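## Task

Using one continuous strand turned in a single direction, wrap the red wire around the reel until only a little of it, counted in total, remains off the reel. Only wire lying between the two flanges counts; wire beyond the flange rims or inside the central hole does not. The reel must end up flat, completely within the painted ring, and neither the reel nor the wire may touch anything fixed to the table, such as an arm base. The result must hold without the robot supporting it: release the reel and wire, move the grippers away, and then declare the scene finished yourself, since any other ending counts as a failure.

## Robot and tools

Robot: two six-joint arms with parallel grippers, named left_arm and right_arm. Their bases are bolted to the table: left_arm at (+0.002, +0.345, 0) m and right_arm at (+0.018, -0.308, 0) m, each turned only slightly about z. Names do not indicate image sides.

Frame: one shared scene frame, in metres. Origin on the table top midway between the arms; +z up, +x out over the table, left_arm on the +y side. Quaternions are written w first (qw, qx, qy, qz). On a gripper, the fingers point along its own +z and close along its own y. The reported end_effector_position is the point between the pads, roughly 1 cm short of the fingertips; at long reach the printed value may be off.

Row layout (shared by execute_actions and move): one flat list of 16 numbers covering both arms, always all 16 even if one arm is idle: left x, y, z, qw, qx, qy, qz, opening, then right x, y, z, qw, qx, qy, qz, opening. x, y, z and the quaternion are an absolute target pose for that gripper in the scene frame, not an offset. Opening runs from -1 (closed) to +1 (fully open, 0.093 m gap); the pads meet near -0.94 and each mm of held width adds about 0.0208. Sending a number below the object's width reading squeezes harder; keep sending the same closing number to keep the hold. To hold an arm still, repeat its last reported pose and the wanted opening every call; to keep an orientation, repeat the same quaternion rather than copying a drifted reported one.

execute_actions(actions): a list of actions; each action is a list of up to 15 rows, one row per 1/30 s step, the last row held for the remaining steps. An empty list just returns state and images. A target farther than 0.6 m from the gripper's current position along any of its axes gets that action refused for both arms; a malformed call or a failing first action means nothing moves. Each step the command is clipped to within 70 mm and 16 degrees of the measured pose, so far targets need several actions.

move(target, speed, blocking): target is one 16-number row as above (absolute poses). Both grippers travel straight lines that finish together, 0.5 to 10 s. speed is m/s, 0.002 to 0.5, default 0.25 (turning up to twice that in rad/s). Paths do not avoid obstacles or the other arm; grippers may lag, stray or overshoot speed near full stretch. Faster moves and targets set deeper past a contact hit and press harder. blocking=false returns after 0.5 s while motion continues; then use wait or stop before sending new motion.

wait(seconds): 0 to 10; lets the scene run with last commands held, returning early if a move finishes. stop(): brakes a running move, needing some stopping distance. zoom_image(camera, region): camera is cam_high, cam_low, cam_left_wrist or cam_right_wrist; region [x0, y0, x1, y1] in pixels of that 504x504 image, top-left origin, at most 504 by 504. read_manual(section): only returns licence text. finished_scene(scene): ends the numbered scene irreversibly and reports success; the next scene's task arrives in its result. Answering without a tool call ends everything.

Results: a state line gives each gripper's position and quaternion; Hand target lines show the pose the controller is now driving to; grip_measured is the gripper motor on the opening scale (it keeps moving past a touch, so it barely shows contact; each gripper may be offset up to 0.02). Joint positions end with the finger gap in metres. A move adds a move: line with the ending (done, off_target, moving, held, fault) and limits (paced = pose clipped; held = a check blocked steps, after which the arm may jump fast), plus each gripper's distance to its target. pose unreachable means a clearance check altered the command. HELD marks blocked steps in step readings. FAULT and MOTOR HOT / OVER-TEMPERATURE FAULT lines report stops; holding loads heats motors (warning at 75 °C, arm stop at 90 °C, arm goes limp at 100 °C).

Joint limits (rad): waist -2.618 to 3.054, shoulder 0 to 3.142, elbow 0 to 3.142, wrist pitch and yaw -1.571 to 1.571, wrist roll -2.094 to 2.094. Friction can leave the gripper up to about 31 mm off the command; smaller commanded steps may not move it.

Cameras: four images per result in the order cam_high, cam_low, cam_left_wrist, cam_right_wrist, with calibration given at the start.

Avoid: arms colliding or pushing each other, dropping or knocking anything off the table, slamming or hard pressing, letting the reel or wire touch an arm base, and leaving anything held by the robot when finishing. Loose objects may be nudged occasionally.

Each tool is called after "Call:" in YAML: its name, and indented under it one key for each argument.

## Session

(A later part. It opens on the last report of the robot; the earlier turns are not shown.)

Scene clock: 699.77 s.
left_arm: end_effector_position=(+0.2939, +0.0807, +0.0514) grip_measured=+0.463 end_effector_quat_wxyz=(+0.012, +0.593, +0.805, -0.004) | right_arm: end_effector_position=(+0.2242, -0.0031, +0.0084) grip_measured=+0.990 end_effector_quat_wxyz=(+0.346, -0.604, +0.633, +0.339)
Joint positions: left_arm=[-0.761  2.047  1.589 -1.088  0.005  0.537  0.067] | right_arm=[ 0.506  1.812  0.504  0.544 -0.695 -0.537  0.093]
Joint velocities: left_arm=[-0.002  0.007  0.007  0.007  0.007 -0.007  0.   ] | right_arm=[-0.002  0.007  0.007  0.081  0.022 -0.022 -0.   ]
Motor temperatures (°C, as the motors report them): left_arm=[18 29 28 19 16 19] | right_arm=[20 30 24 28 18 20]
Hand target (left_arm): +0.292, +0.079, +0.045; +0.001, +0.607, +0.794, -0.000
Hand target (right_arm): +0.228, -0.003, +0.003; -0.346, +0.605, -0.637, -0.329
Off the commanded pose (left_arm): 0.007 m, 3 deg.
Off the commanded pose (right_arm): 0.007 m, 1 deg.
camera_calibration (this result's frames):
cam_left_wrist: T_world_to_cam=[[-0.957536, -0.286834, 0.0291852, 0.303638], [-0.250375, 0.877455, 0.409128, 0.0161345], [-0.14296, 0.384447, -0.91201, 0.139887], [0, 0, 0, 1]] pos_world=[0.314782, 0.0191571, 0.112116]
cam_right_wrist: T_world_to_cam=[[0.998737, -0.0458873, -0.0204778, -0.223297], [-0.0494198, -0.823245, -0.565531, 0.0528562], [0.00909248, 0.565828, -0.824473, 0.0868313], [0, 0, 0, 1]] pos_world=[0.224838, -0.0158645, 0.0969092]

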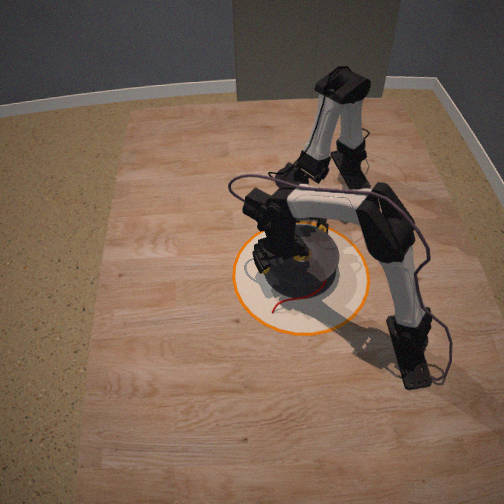

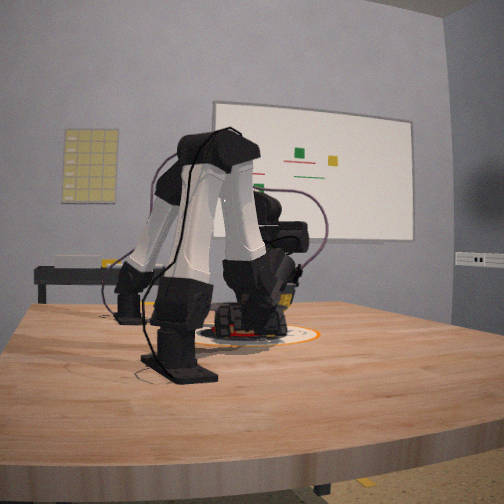

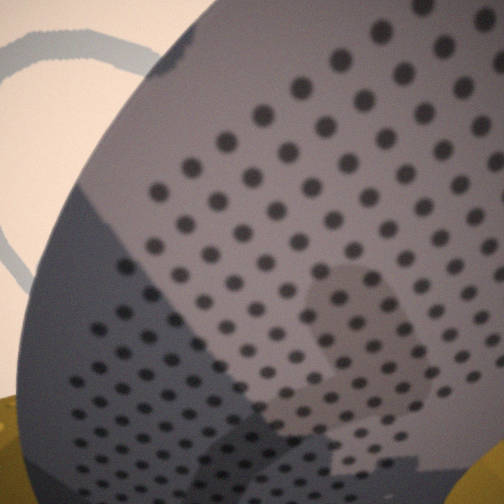

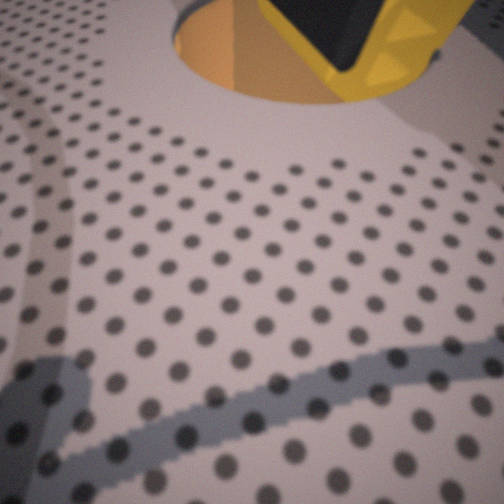

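Call:
move:
  target: [0.2923,0.079,0.045,0,0.6088,0.7934,0,0.3,0.225,-0.07,0.02,0.3461,-0.6050,0.6375,0.3285,1]
  speed: 0.08

Call:
zoom_image:
  camera: "cam_low"
  region: [180, 280, 340, 360]

Scene clock: 701.53 s.
left_arm: end_effector_position=(+0.2933, +0.0812, +0.0514) grip_measured=+0.463 end_effector_quat_wxyz=(+0.011, +0.601, +0.799, -0.004) | right_arm: end_effector_position=(+0.2300, -0.0641, +0.0217) grip_measured=+0.990 end_effector_quat_wxyz=(+0.351, -0.605, +0.635, +0.327)
Joint positions: left_arm=[-0.761  2.047  1.589 -1.092  0.005  0.555  0.067] | right_arm=[ 0.293  1.634  0.436  0.293 -0.816 -0.758  0.093]
Joint velocities: left_arm=[ 0.007  0.017  0.007 -0.037  0.007 -0.066 -0.001] | right_arm=[ 0.002  0.007 -0.002 -0.051  0.037  0.139  0.001]
Motor temperatures (°C, as the motors report them): left_arm=[18 29 28 19 16 19] | right_arm=[20 30 24 28 18 20]
Hand target (left_arm): +0.292, +0.079, +0.045; +0.000, +0.609, +0.793, +0.000
Hand target (right_arm): +0.225, -0.068, +0.022; -0.348, +0.603, -0.637, -0.332
Off the commanded pose (left_arm): 0.007 m, 2 deg.
Off the commanded pose (right_arm): 0.008 m, 1 deg.
move: done
camera_calibration (this result's frames):
cam_left_wrist: T_world_to_cam=[[-0.962672, -0.26896, 0.0303724, 0.303248], [-0.233164, 0.88103, 0.411608, 0.0101032], [-0.137465, 0.389162, -0.910855, 0.137548], [0, 0, 0, 1]] pos_world=[0.313193, 0.0191319, 0.111917]
cam_right_wrist: T_world_to_cam=[[0.998257, -0.0590094, -0.000473694, -0.23285], [-0.0492361, -0.828444, -0.557903, 0.00994415], [0.0325291, 0.556954, -0.829906, 0.12637], [0, 0, 0, 1]] pos_world=[0.228823, -0.0758847, 0.110313]

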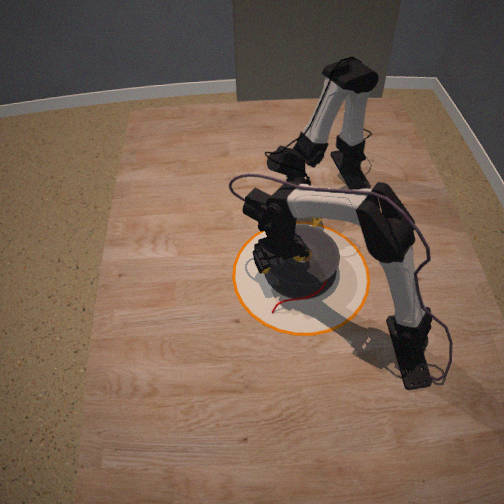

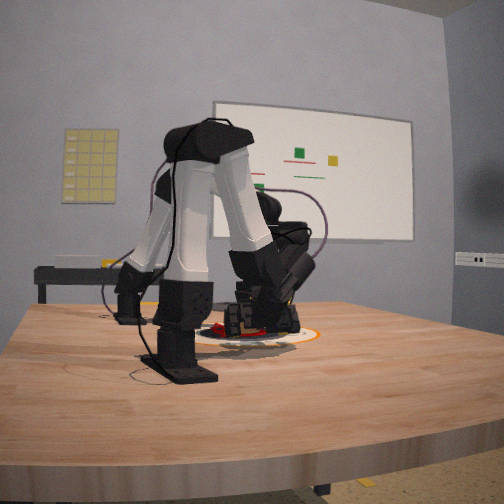

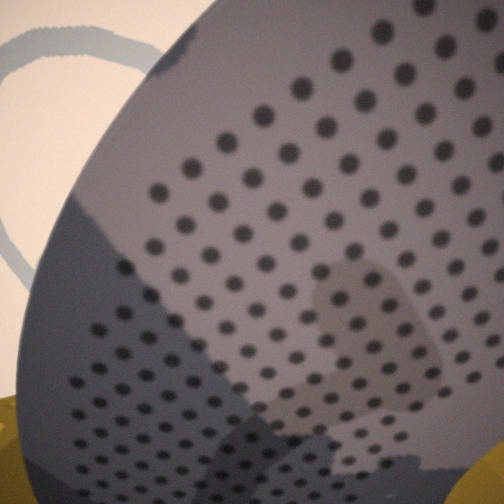

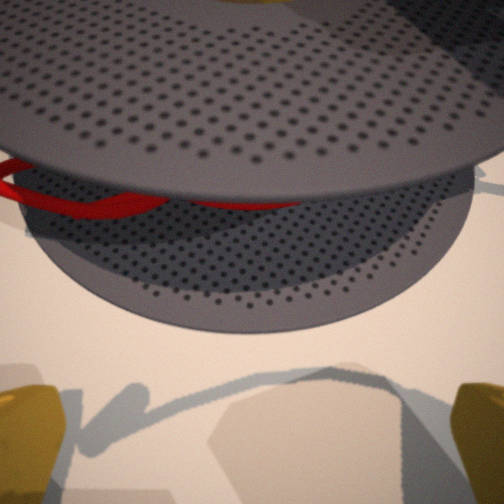

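Region (180, 280, 340, 360) of cam_low's 504x504 image, scaled by 3.150, with more detail than that image has.

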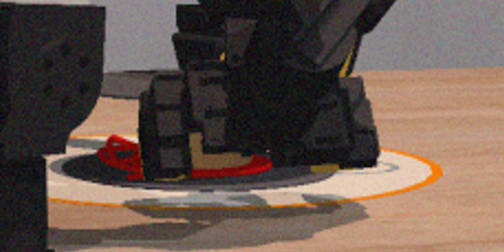

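Call:
move:
  target: [0.2923,0.079,0.045,0,0.6088,0.7934,0,0.3,0.125,-0.055,0.025,0.4808,-0.3072,0.8003,0.1846,1]
  speed: 0.15

Scene clock: 705.27 s.
left_arm: end_effector_position=(+0.2933, +0.0812, +0.0514) grip_measured=+0.463 end_effector_quat_wxyz=(+0.011, +0.601, +0.799, -0.004) | right_arm: end_effector_position=(+0.1305, -0.0618, +0.0228) grip_measured=+0.990 end_effector_quat_wxyz=(+0.486, -0.318, +0.796, +0.171)
Joint positions: left_arm=[-0.761  2.047  1.589 -1.092  0.005  0.555  0.067] | right_arm=[1.396 1.413 0.062 0.673 0.726 0.449 0.093]
Joint velocities: left_arm=[-0.007 -0.002  0.002 -0.037 -0.007 -0.007  0.   ] | right_arm=[-0.012  0.007  0.002 -0.037 -0.022  0.081  0.   ]
Motor temperatures (°C, as the motors report them): left_arm=[18 30 28 19 16 19] | right_arm=[20 30 24 28 18 20]
Hand target (left_arm): +0.292, +0.079, +0.045; +0.000, +0.609, +0.793, -0.000
Hand target (right_arm): +0.130, -0.058, +0.024; +0.487, -0.318, +0.796, +0.168
Off the commanded pose (left_arm): 0.007 m, 2 deg.
Off the commanded pose (right_arm): 0.009 m, 2 deg.
move: done
camera_calibration (this result's frames):
cam_left_wrist: T_world_to_cam=[[-0.962672, -0.26896, 0.0303724, 0.303248], [-0.233164, 0.88103, 0.411608, 0.0101032], [-0.137465, 0.389162, -0.910855, 0.137548], [0, 0, 0, 1]] pos_world=[0.313193, 0.0191319, 0.111917]
cam_right_wrist: T_world_to_cam=[[0.670033, -0.741847, 0.0268269, -0.133377], [-0.569382, -0.536779, -0.622633, 0.0949143], [0.476298, 0.40191, -0.782054, 0.060646], [0, 0, 0, 1]] pos_world=[0.114524, -0.0723715, 0.110103]

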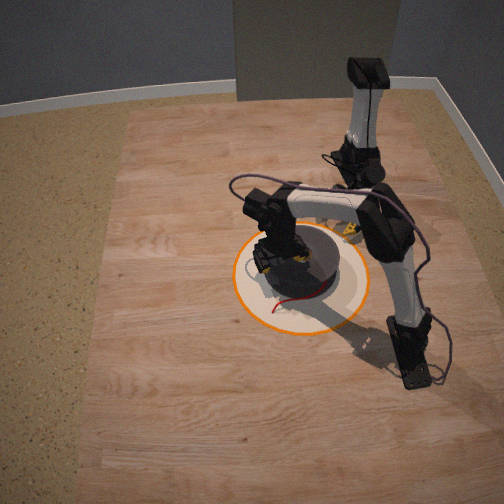

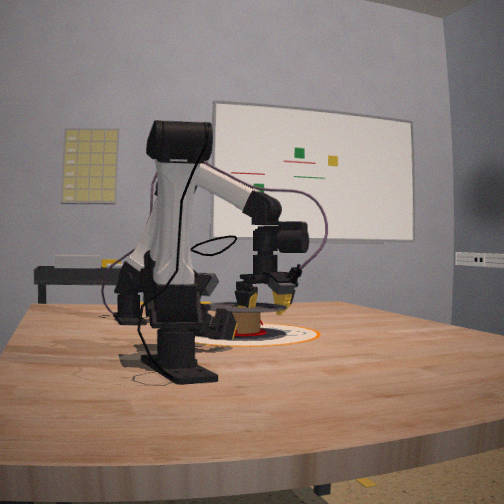

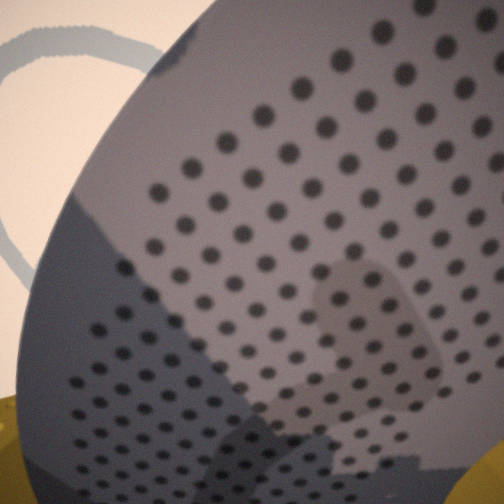

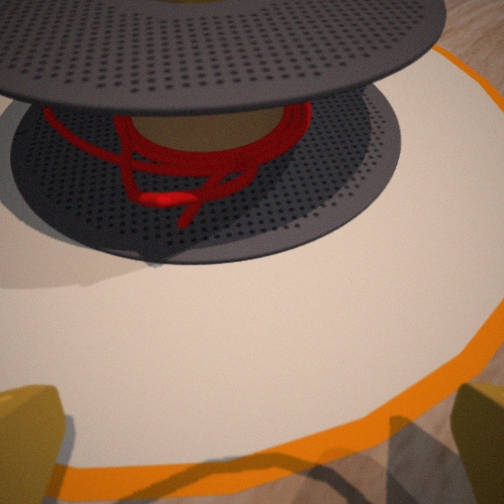

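Call:
execute_actions:
  actions:
    - [[0.2915,0.087,0.045,0,0.5736,0.8192,0,0.3,0.125,-0.055,0.025,0.4808,-0.3072,0.8003,0.1846,1],[0.2915,0.087,0.045,0,0.5736,0.8192,0,0.3,0.125,-0.055,0.025,0.4808,-0.3072,0.8003,0.1846,1],[0.2915,0.087,0.045,0,0.5736,0.8192,0,0.3,0.125,-0.055,0.025,0.4808,-0.3072,0.8003,0.1846,1],[0.2885,0.0931,0.045,0,0.5373,0.8434,0,0.3,0.125,-0.055,0.025,0.4808,-0.3072,0.8003,0.1846,1],[0.2885,0.0931,0.045,0,0.5373,0.8434,0,0.3,0.125,-0.055,0.025,0.4808,-0.3072,0.8003,0.1846,1],[0.2885,0.0931,0.045,0,0.5373,0.8434,0,0.3,0.125,-0.055,0.025,0.4808,-0.3072,0.8003,0.1846,1],[0.2857,0.0985,0.045,0,0.5,0.866,0,0.3,0.125,-0.055,0.025,0.4808,-0.3072,0.8003,0.1846,1],[0.2857,0.0985,0.045,0,0.5,0.866,0,0.3,0.125,-0.055,0.025,0.4808,-0.3072,0.8003,0.1846,1],[0.2857,0.0985,0.045,0,0.5,0.866,0,0.3,0.125,-0.055,0.025,0.4808,-0.3072,0.8003,0.1846,1],[0.2824,0.1036,0.045,0,0.4617,0.887,0,0.3,0.125,-0.055,0.025,0.4808,-0.3072,0.8003,0.1846,1],[0.2824,0.1036,0.045,0,0.4617,0.887,0,0.3,0.125,-0.055,0.025,0.4808,-0.3072,0.8003,0.1846,1],[0.2824,0.1036,0.045,0,0.4617,0.887,0,0.3,0.125,-0.055,0.025,0.4808,-0.3072,0.8003,0.1846,1],[0.2787,0.1085,0.045,0,0.4226,0.9063,0,0.3,0.125,-0.055,0.025,0.4808,-0.3072,0.8003,0.1846,1]]
    - [[0.2748,0.1129,0.045,0,0.3827,0.9239,0,0.3,0.125,-0.055,0.025,0.4808,-0.3072,0.8003,0.1846,1],[0.2748,0.1129,0.045,0,0.3827,0.9239,0,0.3,0.125,-0.055,0.025,0.4808,-0.3072,0.8003,0.1846,1],[0.2748,0.1129,0.045,0,0.3827,0.9239,0,0.3,0.125,-0.055,0.025,0.4808,-0.3072,0.8003,0.1846,1],[0.2705,0.1171,0.045,0,0.342,0.9397,0,0.3,0.125,-0.055,0.025,0.4808,-0.3072,0.8003,0.1846,1]]

Scene clock: 716.17 s.
left_arm: end_effector_position=(+0.2723, +0.1123, +0.0503) grip_measured=+0.463 end_effector_quat_wxyz=(+0.003, +0.358, +0.934, -0.001) | right_arm: end_effector_position=(+0.1267, -0.0617, +0.0209) grip_measured=+0.990 end_effector_quat_wxyz=(+0.479, -0.309, +0.802, +0.181)
Joint positions: left_arm=[-0.738  1.927  1.412 -1.051  0.     0.022  0.067] | right_arm=[1.412 1.413 0.063 0.66  0.728 0.496 0.093]
Joint velocities: left_arm=[ 0.007 -0.007  0.012 -0.007 -0.022 -0.081  0.001] | right_arm=[ 0.012  0.007 -0.007 -0.007 -0.007 -0.081 -0.001]
Motor temperatures (°C, as the motors report them): left_arm=[18 31 29 19 16 19] | right_arm=[20 29 24 28 18 20]
Hand target (left_arm): +0.271, +0.117, +0.045; -0.000, +0.342, +0.940, +0.000
Hand target (right_arm): +0.125, -0.055, +0.025; +0.481, -0.307, +0.800, +0.185
Off the commanded pose (left_arm): 0.007 m, 2 deg.
Off the commanded pose (right_arm): 0.008 m, 1 deg.
Step readings (end_effector_position; steps 1 to 15: 1st action; 16 to 30: 2nd action):
0: left_arm (+0.2933, +0.0812, +0.0514) | right_arm (+0.1307, -0.0622, +0.0225)
1: left_arm (+0.2933, +0.0813, +0.0514) | right_arm (+0.1301, -0.0620, +0.0224)
2: left_arm (+0.2932, +0.0815, +0.0514) | right_arm (+0.1287, -0.0615, +0.0223)
4: left_arm (+0.2925, +0.0823, +0.0509) | right_arm (+0.1272, -0.0611, +0.0220)
8: left_arm (+0.2896, +0.0875, +0.0509) | right_arm (+0.1267, -0.0612, +0.0215)
15: left_arm (+0.2829, +0.1003, +0.0506) | right_arm (+0.1268, -0.0616, +0.0211)
16: left_arm (+0.2818, +0.1019, +0.0506) | right_arm (+0.1268, -0.0616, +0.0211)
17: left_arm (+0.2804, +0.1037, +0.0504) | right_arm (+0.1268, -0.0616, +0.0211)
19: left_arm (+0.2778, +0.1068, +0.0504) | right_arm (+0.1267, -0.0616, +0.0210)
23: left_arm (+0.2733, +0.1115, +0.0503) | right_arm (+0.1267, -0.0617, +0.0210)
30: end_effector_position above
camera_calibration (this result's frames):
cam_left_wrist: T_world_to_cam=[[-0.674715, -0.737134, 0.037321, 0.265246], [-0.656668, 0.622611, 0.42561, 0.12189], [-0.336968, 0.262658, -0.904137, 0.189691], [0, 0, 0, 1]] pos_world=[0.322927, 0.069808, 0.10973]
cam_right_wrist: T_world_to_cam=[[0.665223, -0.746636, -0.00372158, -0.129712], [-0.589184, -0.521865, -0.616862, 0.0948826], [0.458629, 0.412543, -0.787063, 0.063981], [0, 0, 0, 1]] pos_world=[0.112847, -0.0737265, 0.108404]

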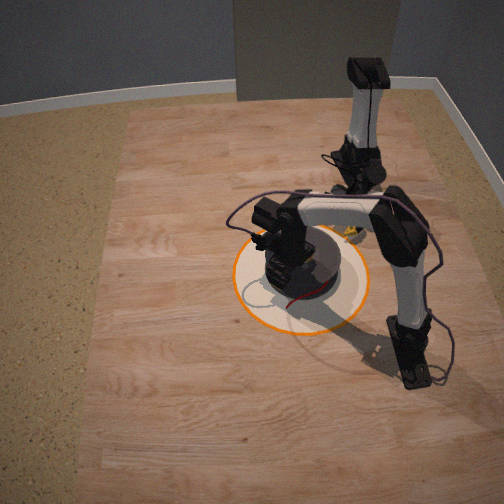

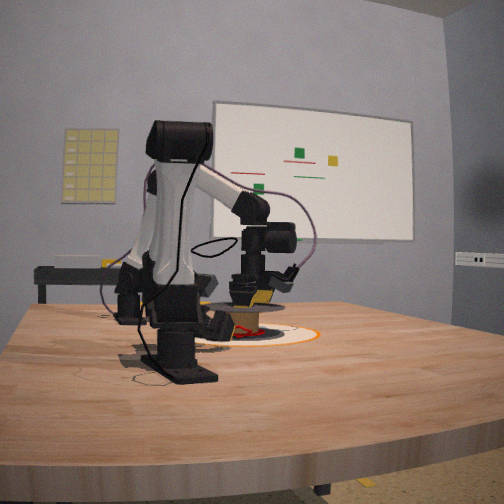

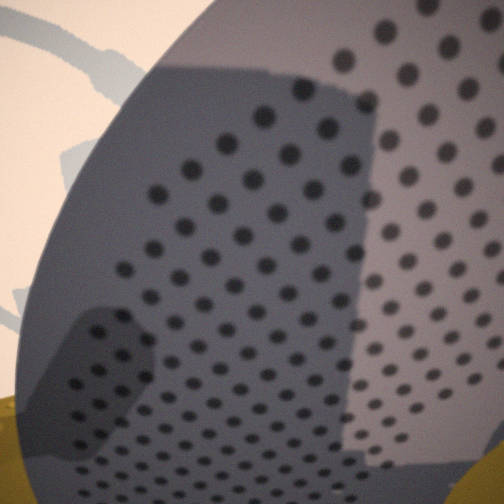

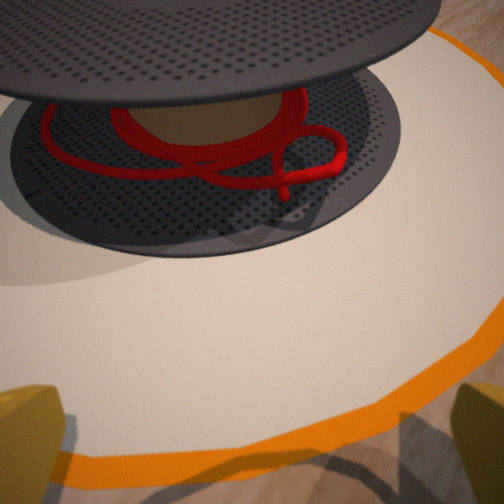

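Call:
move:
  target: [0.2455,0.1314,0.045,0,0.1305,0.9914,0,0.3,0.125,-0.055,0.025,0.4808,-0.3072,0.8003,0.1846,1]
  speed: 0.15

Scene clock: 719.03 s.
left_arm: end_effector_position=(+0.2505, +0.1311, +0.0497) grip_measured=+0.463 end_effector_quat_wxyz=(+0.001, +0.135, +0.991, -0.001) | right_arm: end_effector_position=(+0.1267, -0.0617, +0.0209) grip_measured=+0.990 end_effector_quat_wxyz=(+0.479, -0.309, +0.802, +0.181)
Joint positions: left_arm=[-0.738  1.826  1.276 -1.018  0.    -0.439  0.067] | right_arm=[1.412 1.413 0.063 0.66  0.728 0.496 0.093]
Joint velocities: left_arm=[-0.002  0.012 -0.002  0.037 -0.051 -0.066 -0.   ] | right_arm=[ 0.002  0.007 -0.017  0.007 -0.022  0.007  0.001]
Motor temperatures (°C, as the motors report them): left_arm=[18 31 28 19 16 19] | right_arm=[20 29 24 28 18 20]
Hand target (left_arm): +0.246, +0.132, +0.045; -0.000, +0.131, +0.991, +0.000
Hand target (right_arm): +0.125, -0.055, +0.025; +0.481, -0.307, +0.800, +0.185
Off the commanded pose (left_arm): 0.007 m, 1 deg.
Off the commanded pose (right_arm): 0.008 m, 1 deg.
move: done
camera_calibration (this result's frames):
cam_left_wrist: T_world_to_cam=[[-0.27641, -0.960264, 0.0386024, 0.193799], [-0.863523, 0.265792, 0.428581, 0.19458], [-0.421812, 0.0851302, -0.902678, 0.221372], [0, 0, 0, 1]] pos_world=[0.31497, 0.115534, 0.108953]
cam_right_wrist: T_world_to_cam=[[0.665223, -0.746636, -0.00372158, -0.129712], [-0.589184, -0.521865, -0.616862, 0.0948826], [0.458629, 0.412543, -0.787063, 0.063981], [0, 0, 0, 1]] pos_world=[0.112847, -0.0737265, 0.108404]

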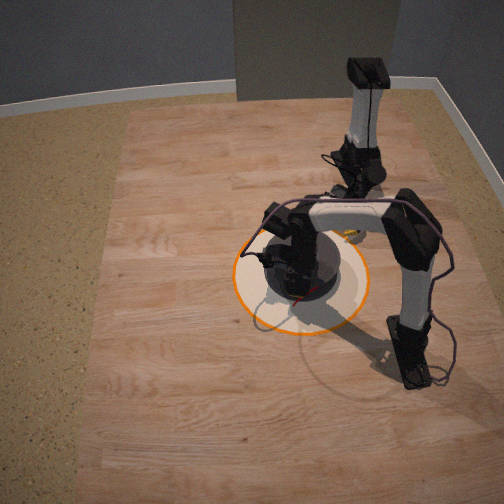

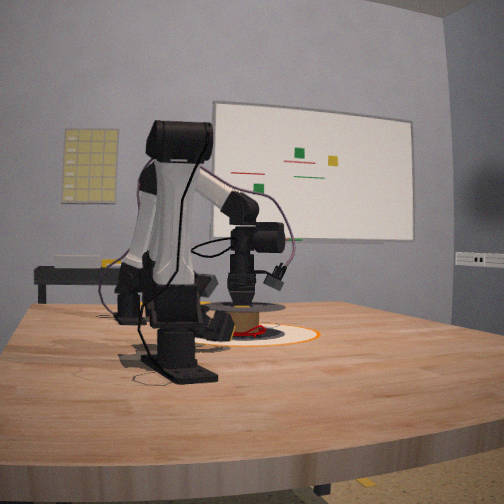

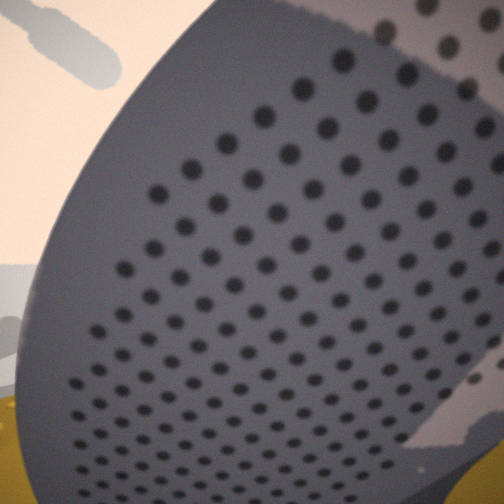

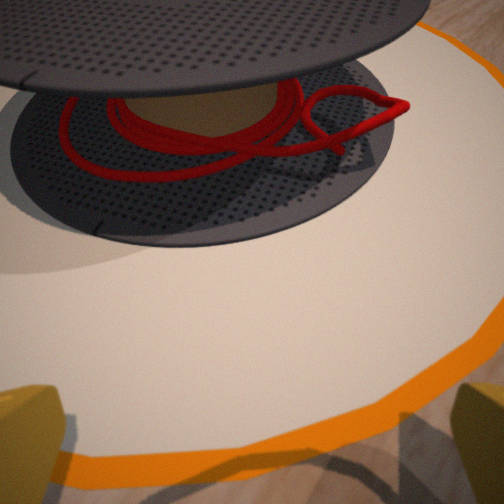

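Call:
move:
  target: [0.2131,0.1331,0.045,0,-0.1305,0.9914,0,0.3,0.125,-0.055,0.025,0.4808,-0.3072,0.8003,0.1846,1]
  speed: 0.15

Scene clock: 721.77 s.
left_arm: end_effector_position=(+0.2172, +0.1326, +0.0492) grip_measured=+0.463 end_effector_quat_wxyz=(-0.000, -0.124, +0.992, +0.001) | right_arm: end_effector_position=(+0.1267, -0.0617, +0.0209) grip_measured=+0.990 end_effector_quat_wxyz=(+0.479, -0.309, +0.802, +0.181)
Joint positions: left_arm=[-0.806  1.737  1.165 -1.     0.    -1.028  0.067] | right_arm=[1.412 1.413 0.063 0.66  0.728 0.496 0.093]
Joint velocities: left_arm=[ 0.002 -0.002  0.012 -0.007  0.022  0.022 -0.001] | right_arm=[ 0.002  0.017  0.012  0.007 -0.066 -0.037 -0.   ]
Motor temperatures (°C, as the motors report them): left_arm=[18 31 28 19 16 19] | right_arm=[20 29 24 28 18 20]
Hand target (left_arm): +0.213, +0.134, +0.045; -0.000, -0.131, +0.991, +0.001
Hand target (right_arm): +0.125, -0.055, +0.025; +0.481, -0.307, +0.800, +0.185
Off the commanded pose (left_arm): 0.006 m, 1 deg.
Off the commanded pose (right_arm): 0.008 m, 1 deg.
move: done
camera_calibration (this result's frames):
cam_left_wrist: T_world_to_cam=[[0.237726, -0.970659, 0.036172, 0.0759018], [-0.87978, -0.199386, 0.431547, 0.230689], [-0.411673, -0.134413, -0.901365, 0.233557], [0, 0, 0, 1]] pos_world=[0.281061, 0.151064, 0.108221]
cam_right_wrist: T_world_to_cam=[[0.665223, -0.746636, -0.00372158, -0.129712], [-0.589184, -0.521865, -0.616862, 0.0948826], [0.458629, 0.412543, -0.787063, 0.063981], [0, 0, 0, 1]] pos_world=[0.112847, -0.0737265, 0.108404]

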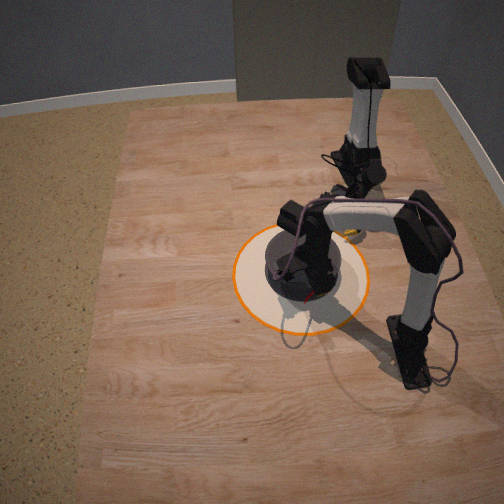

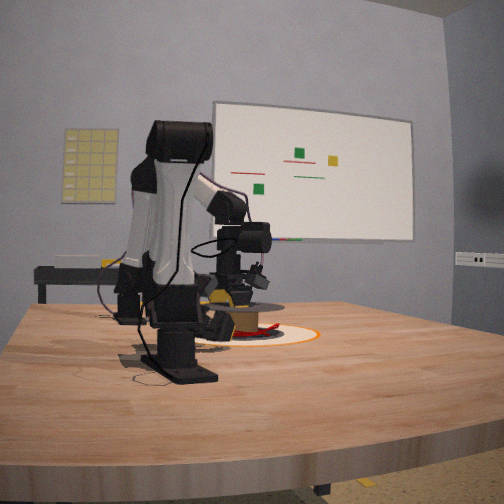

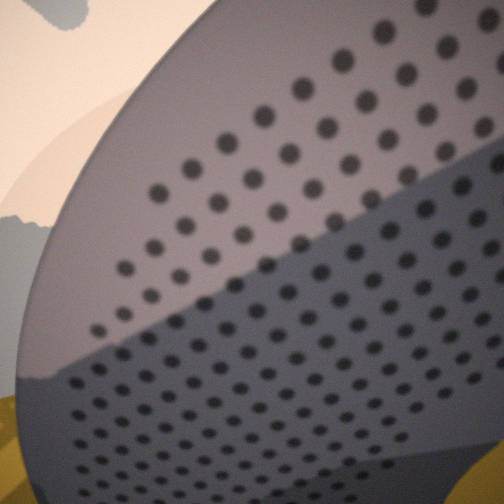

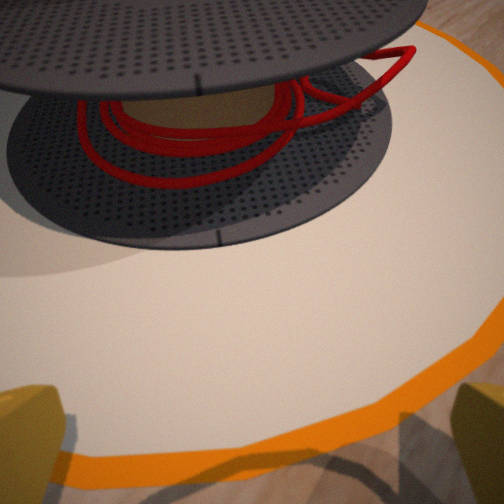

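Call:
zoom_image:
  camera: "cam_low"
  region: [190, 290, 330, 360]

Call:
zoom_image:
  camera: "cam_high"
  region: [230, 200, 390, 340]

Region (190, 290, 330, 360) of cam_low's 504x504 image, scaled by 3.600, with more detail than that image has.

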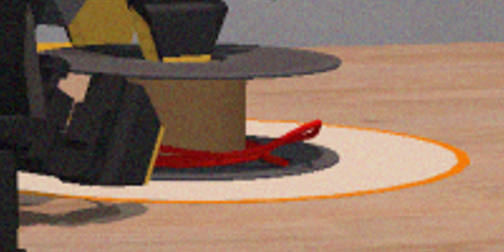

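Region (230, 200, 390, 340) of cam_high's 504x504 image, scaled by 3.150, with more detail than that image has; it fills the top 441 rows of this view, and the rest is white.

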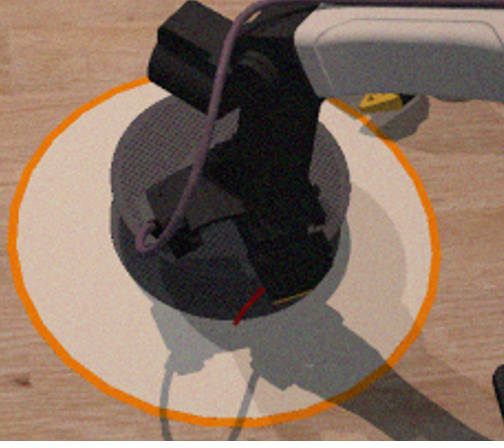

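Call:
move:
  target: [0.1865,0.1187,0.045,0,-0.3827,0.9239,0,0.3,0.125,-0.055,0.025,0.4808,-0.3072,0.8003,0.1846,1]
  speed: 0.15

Call:
zoom_image:
  camera: "cam_high"
  region: [230, 200, 390, 340]

Scene clock: 725.50 s.
left_arm: end_effector_position=(+0.1892, +0.1180, +0.0490) grip_measured=+0.463 end_effector_quat_wxyz=(-0.003, -0.378, +0.926, +0.002) | right_arm: end_effector_position=(+0.1267, -0.0617, +0.0209) grip_measured=+0.990 end_effector_quat_wxyz=(+0.479, -0.309, +0.802, +0.181)
Joint positions: left_arm=[-0.906  1.712  1.135 -1.     0.004 -1.654  0.067] | right_arm=[1.412 1.413 0.063 0.66  0.728 0.496 0.093]
Joint velocities: left_arm=[-0.017 -0.007  0.007 -0.081  0.007 -0.051  0.001] | right_arm=[ 0.007  0.002 -0.007 -0.037  0.022 -0.007  0.001]
Motor temperatures (°C, as the motors report them): left_arm=[18 31 28 19 16 19] | right_arm=[20 28 24 28 18 20]
Hand target (left_arm): +0.186, +0.120, +0.045; -0.000, -0.383, +0.924, +0.001
Hand target (right_arm): +0.125, -0.055, +0.025; +0.481, -0.307, +0.800, +0.185
Off the commanded pose (left_arm): 0.005 m, 1 deg.
Off the commanded pose (right_arm): 0.008 m, 1 deg.
move: done
camera_calibration (this result's frames):
cam_left_wrist: T_world_to_cam=[[0.69345, -0.719835, 0.0310495, -0.0472097], [-0.658016, -0.615166, 0.434264, 0.210236], [-0.293498, -0.321572, -0.90025, 0.219623], [0, 0, 0, 1]] pos_world=[0.235535, 0.165971, 0.107883]
cam_right_wrist: T_world_to_cam=[[0.665223, -0.746636, -0.00372158, -0.129712], [-0.589184, -0.521865, -0.616862, 0.0948826], [0.458629, 0.412543, -0.787063, 0.063981], [0, 0, 0, 1]] pos_world=[0.112847, -0.0737265, 0.108404]

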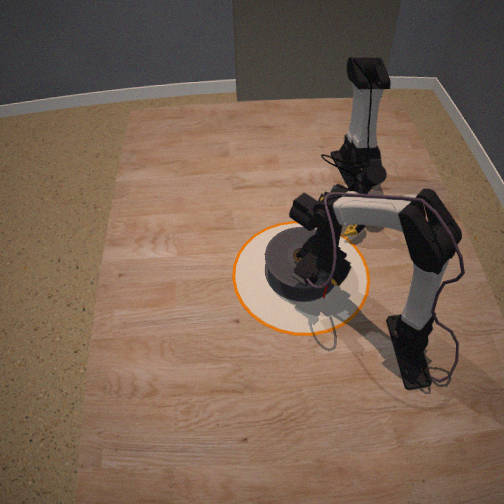

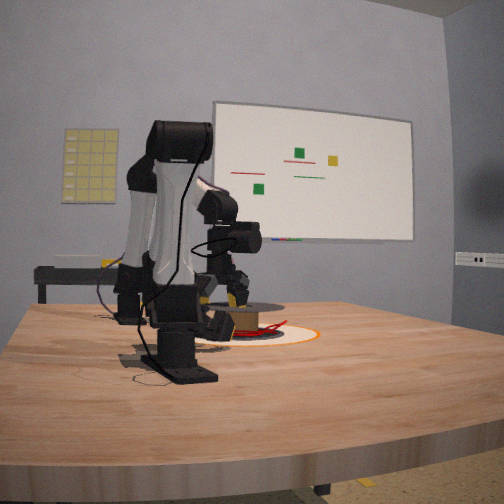

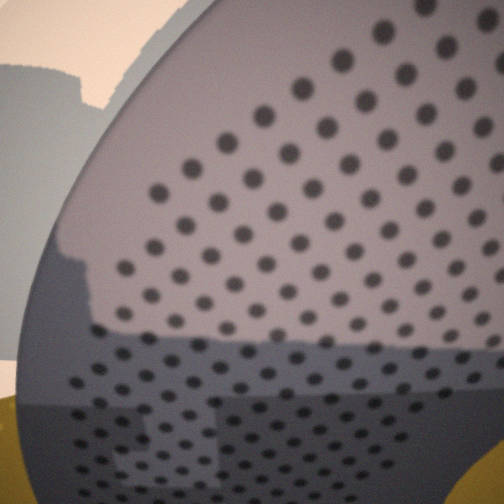

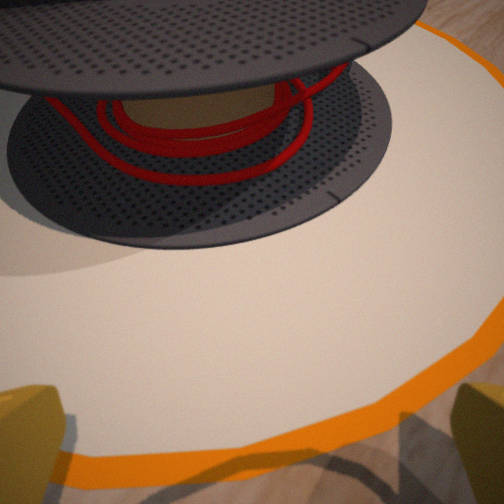

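Region (230, 200, 390, 340) of cam_high's 504x504 image, scaled by 3.150, with more detail than that image has; it fills the top 441 rows of this view, and the rest is white.

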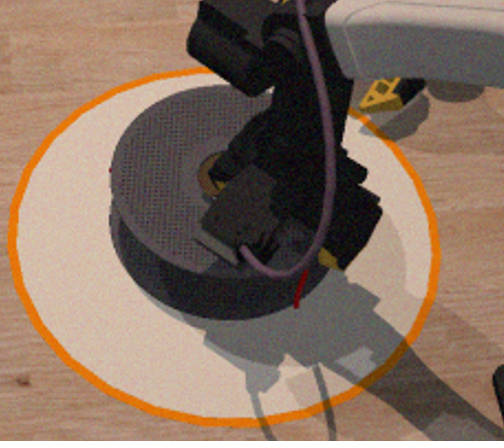

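Call:
move:
  target: [0.1895,0.118,0.047,0,-0.3827,0.9239,0,1,0.125,-0.055,0.025,0.4808,-0.3072,0.8003,0.1846,1]
  speed: 0.1

Call:
move:
  target: [0.1895,0.118,0.12,0,-0.3827,0.9239,0,1,0.125,-0.055,0.025,0.4808,-0.3072,0.8003,0.1846,1]
  speed: 0.12

Scene clock: 727.50 s.
left_arm: end_effector_position=(+0.1893, +0.1177, +0.0490) grip_measured=+0.991 end_effector_quat_wxyz=(-0.003, -0.381, +0.925, +0.002) | right_arm: end_effector_position=(+0.1267, -0.0617, +0.0209) grip_measured=+0.990 end_effector_quat_wxyz=(+0.479, -0.309, +0.802, +0.181)
Joint positions: left_arm=[-0.906  1.712  1.135 -0.998  0.005 -1.66   0.093] | right_arm=[1.412 1.413 0.063 0.66  0.728 0.496 0.093]
Joint velocities: left_arm=[ 0.012 -0.017 -0.027 -0.007 -0.007 -0.022 -0.001] | right_arm=[ 0.002  0.007 -0.017  0.022  0.037 -0.051  0.   ]
Motor temperatures (°C, as the motors report them): left_arm=[18 31 28 19 16 19] | right_arm=[20 28 24 28 18 20]
Hand target (left_arm): +0.189, +0.118, +0.047; -0.000, -0.383, +0.924, +0.000
Hand target (right_arm): +0.125, -0.055, +0.025; +0.481, -0.307, +0.800, +0.185
Off the commanded pose (left_arm): 0.002 m, 0 deg.
Off the commanded pose (right_arm): 0.008 m, 1 deg.
move: done
camera_calibration (this result's frames):
cam_left_wrist: T_world_to_cam=[[0.697545, -0.71582, 0.032136, -0.0487735], [-0.654679, -0.618453, 0.43464, 0.2098], [-0.291249, -0.32422, -0.900031, 0.219404], [0, 0, 0, 1]] pos_world=[0.235275, 0.165973, 0.10785]
cam_right_wrist: T_world_to_cam=[[0.665223, -0.746636, -0.00372158, -0.129712], [-0.589184, -0.521865, -0.616862, 0.0948826], [0.458629, 0.412543, -0.787063, 0.063981], [0, 0, 0, 1]] pos_world=[0.112847, -0.0737265, 0.108404]

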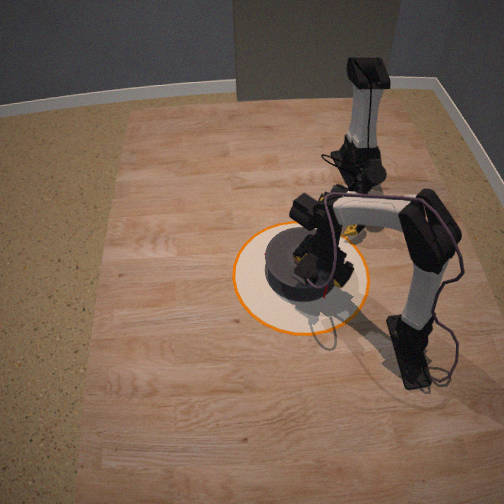

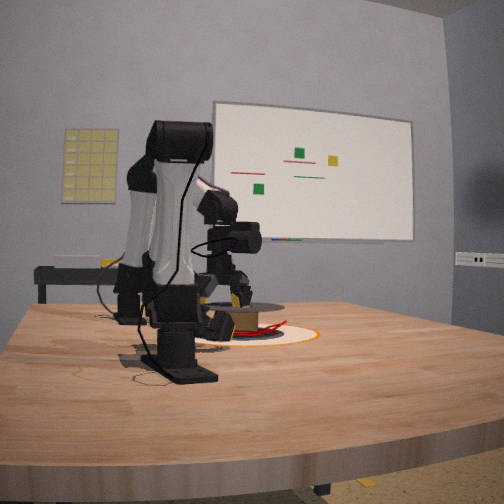

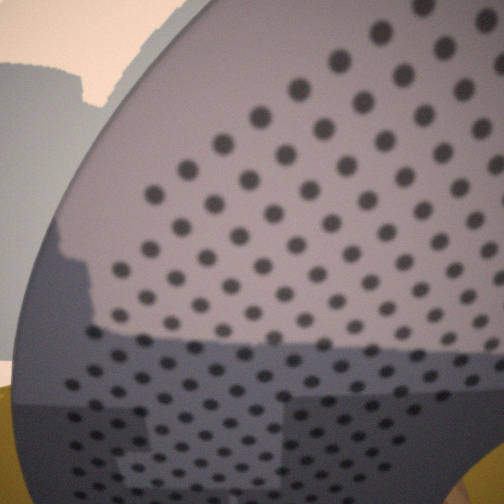

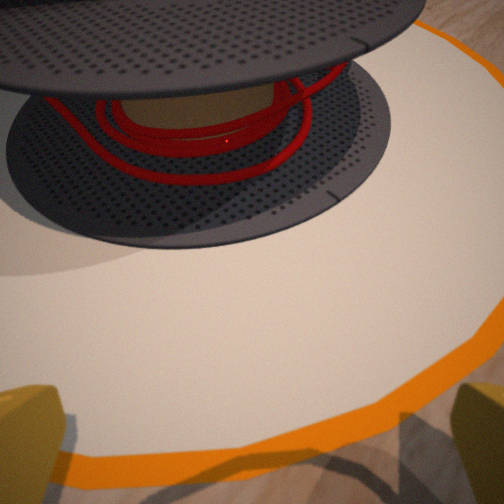

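Scene clock: 728.70 s.
left_arm: end_effector_position=(+0.1892, +0.1178, +0.1103) grip_measured=+0.991 end_effector_quat_wxyz=(-0.005, -0.381, +0.925, +0.008) | right_arm: end_effector_position=(+0.1267, -0.0617, +0.0209) grip_measured=+0.990 end_effector_quat_wxyz=(+0.479, -0.309, +0.802, +0.181)
Joint positions: left_arm=[-0.906  1.674  1.341 -1.256  0.005 -1.66   0.093] | right_arm=[1.412 1.413 0.063 0.66  0.728 0.496 0.093]
Joint velocities: left_arm=[ 0.002 -0.012 -0.032 -0.037  0.022  0.022 -0.001] | right_arm=[-0.007 -0.002 -0.022 -0.037  0.051 -0.022  0.001]
Motor temperatures (°C, as the motors report them): left_arm=[18 31 28 19 16 19] | right_arm=[20 28 24 28 18 20]
Hand target (left_arm): +0.190, +0.118, +0.120; -0.000, -0.383, +0.924, -0.000
Hand target (right_arm): +0.125, -0.055, +0.025; +0.481, -0.307, +0.800, +0.185
Off the commanded pose (left_arm): 0.010 m, 1 deg.
Off the commanded pose (right_arm): 0.008 m, 1 deg.
move: done
camera_calibration (this result's frames):
cam_left_wrist: T_world_to_cam=[[0.697758, -0.716076, 0.0192123, -0.0492], [-0.651086, -0.62279, 0.433843, 0.183087], [-0.298699, -0.315226, -0.900784, 0.275009], [0, 0, 0, 1]] pos_world=[0.23568, 0.165484, 0.169237]
cam_right_wrist: T_world_to_cam=[[0.665223, -0.746636, -0.00372158, -0.129712], [-0.589184, -0.521865, -0.616862, 0.0948826], [0.458629, 0.412543, -0.787063, 0.063981], [0, 0, 0, 1]] pos_world=[0.112847, -0.0737265, 0.108404]

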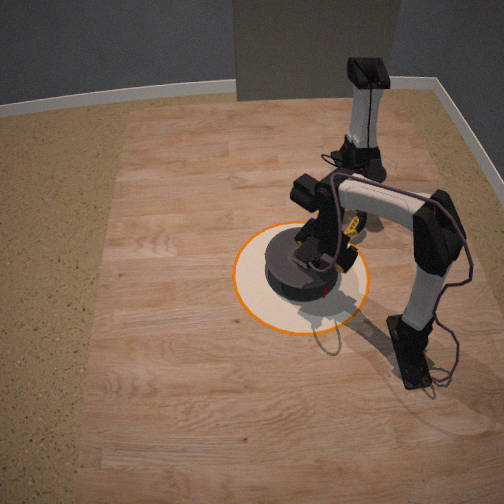

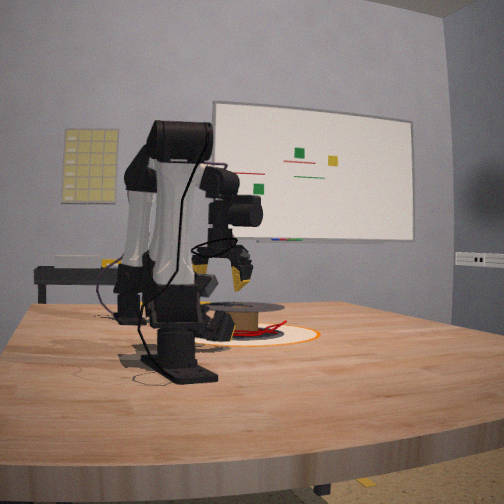

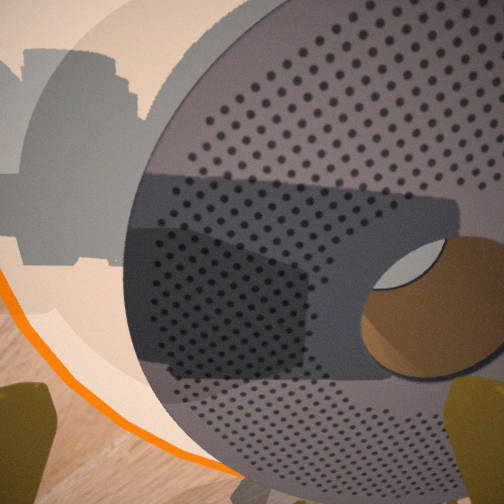

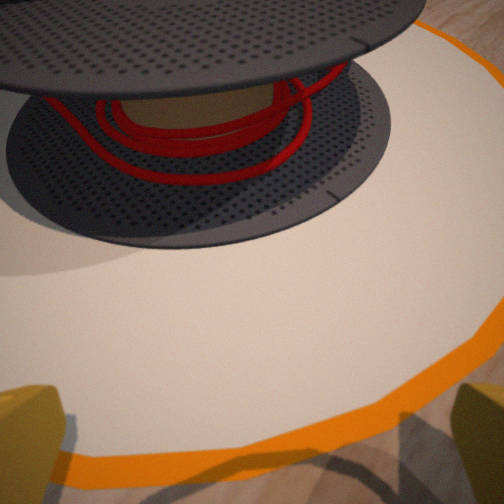

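Call:
move:
  target: [0.14,0.29,0.13,0,0,1,0,1,0.125,-0.075,0.04,0.4808,-0.3072,0.8003,0.1846,1]
  speed: 0.25

Call:
zoom_image:
  camera: "cam_high"
  region: [250, 210, 370, 320]

Call:
zoom_image:
  camera: "cam_low"
  region: [190, 290, 330, 360]

Scene clock: 732.47 s.
left_arm: end_effector_position=(+0.1497, +0.2851, +0.1293) grip_measured=+0.991 end_effector_quat_wxyz=(+0.007, +0.000, +1.000, -0.002) | right_arm: end_effector_position=(+0.1268, -0.0724, +0.0396) grip_measured=+0.990 end_effector_quat_wxyz=(+0.480, -0.306, +0.801, +0.184)
Joint positions: left_arm=[-0.412  1.117  0.96  -1.4   -0.001 -0.383  0.093] | right_arm=[1.412 1.145 0.063 0.399 0.728 0.498 0.093]
Joint velocities: left_arm=[ 0.002 -0.007  0.002  0.037  0.037 -0.022 -0.   ] | right_arm=[-0.002 -0.012 -0.002 -0.022  0.022  0.066  0.   ]
Motor temperatures (°C, as the motors report them): left_arm=[18 31 28 19 16 19] | right_arm=[20 28 24 28 18 20]
Hand target (left_arm): +0.143, +0.289, +0.128; +0.002, -0.000, +1.000, -0.002
Hand target (right_arm): +0.125, -0.074, +0.040; +0.481, -0.307, +0.800, +0.185
Off the commanded pose (left_arm): 0.011 m, 1 deg.
Off the commanded pose (right_arm): 0.003 m, 0 deg.
move: off_target (left_arm)
camera_calibration (this result's frames):
cam_left_wrist: T_world_to_cam=[[-0.0102314, -0.999068, 0.0419368, 0.281563], [-0.907787, 0.0268665, 0.41857, 0.108541], [-0.419306, -0.0337872, -0.907216, 0.271764], [0, 0, 0, 1]] pos_world=[0.215365, 0.287566, 0.189309]
cam_right_wrist: T_world_to_cam=[[0.664538, -0.747166, -0.0114652, -0.137393], [-0.590422, -0.5156, -0.620934, 0.1017], [0.458029, 0.419403, -0.783779, 0.0834907], [0, 0, 0, 1]] pos_world=[0.113108, -0.0852355, 0.127012]

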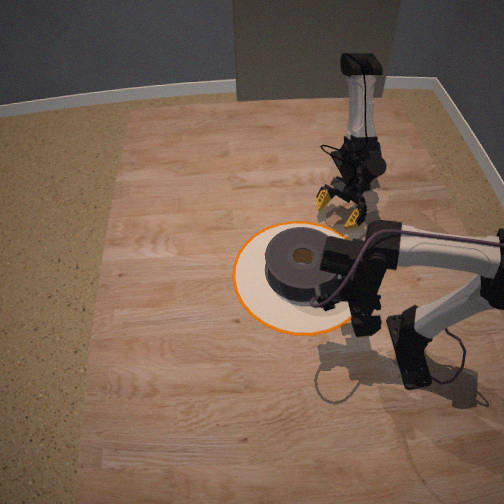

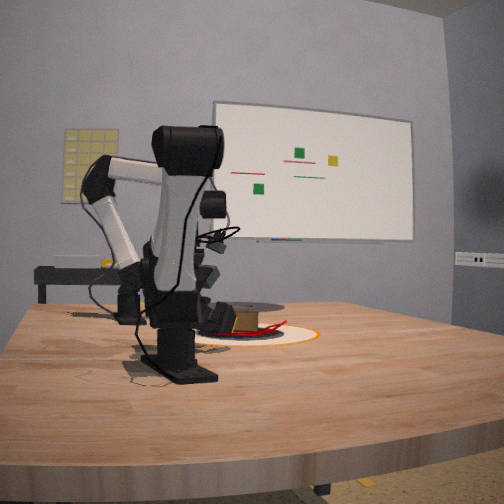

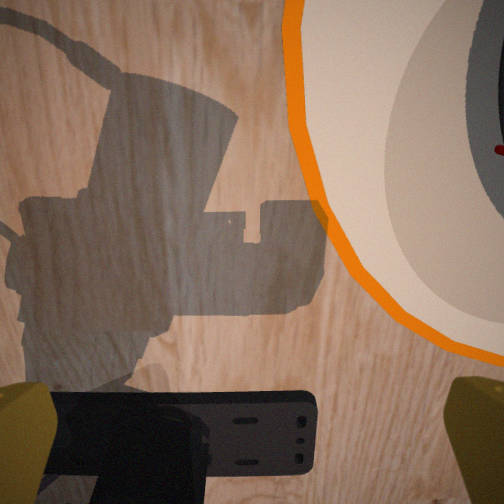

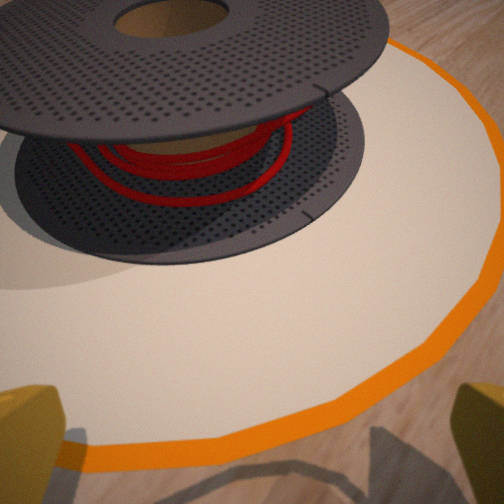

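Region (250, 210, 370, 320) of cam_high's 504x504 image, scaled by 4.200, with more detail than that image has; it fills the top 462 rows of this view, and the rest is white.

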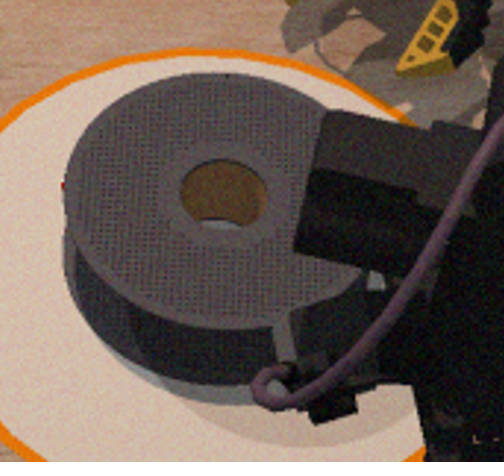

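Region (190, 290, 330, 360) of cam_low's 504x504 image, scaled by 3.600, with more detail than that image has.

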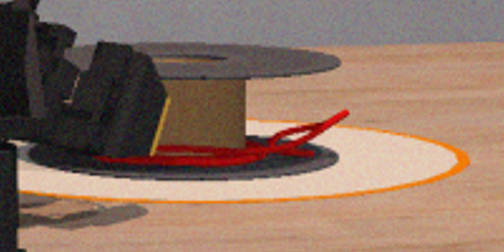

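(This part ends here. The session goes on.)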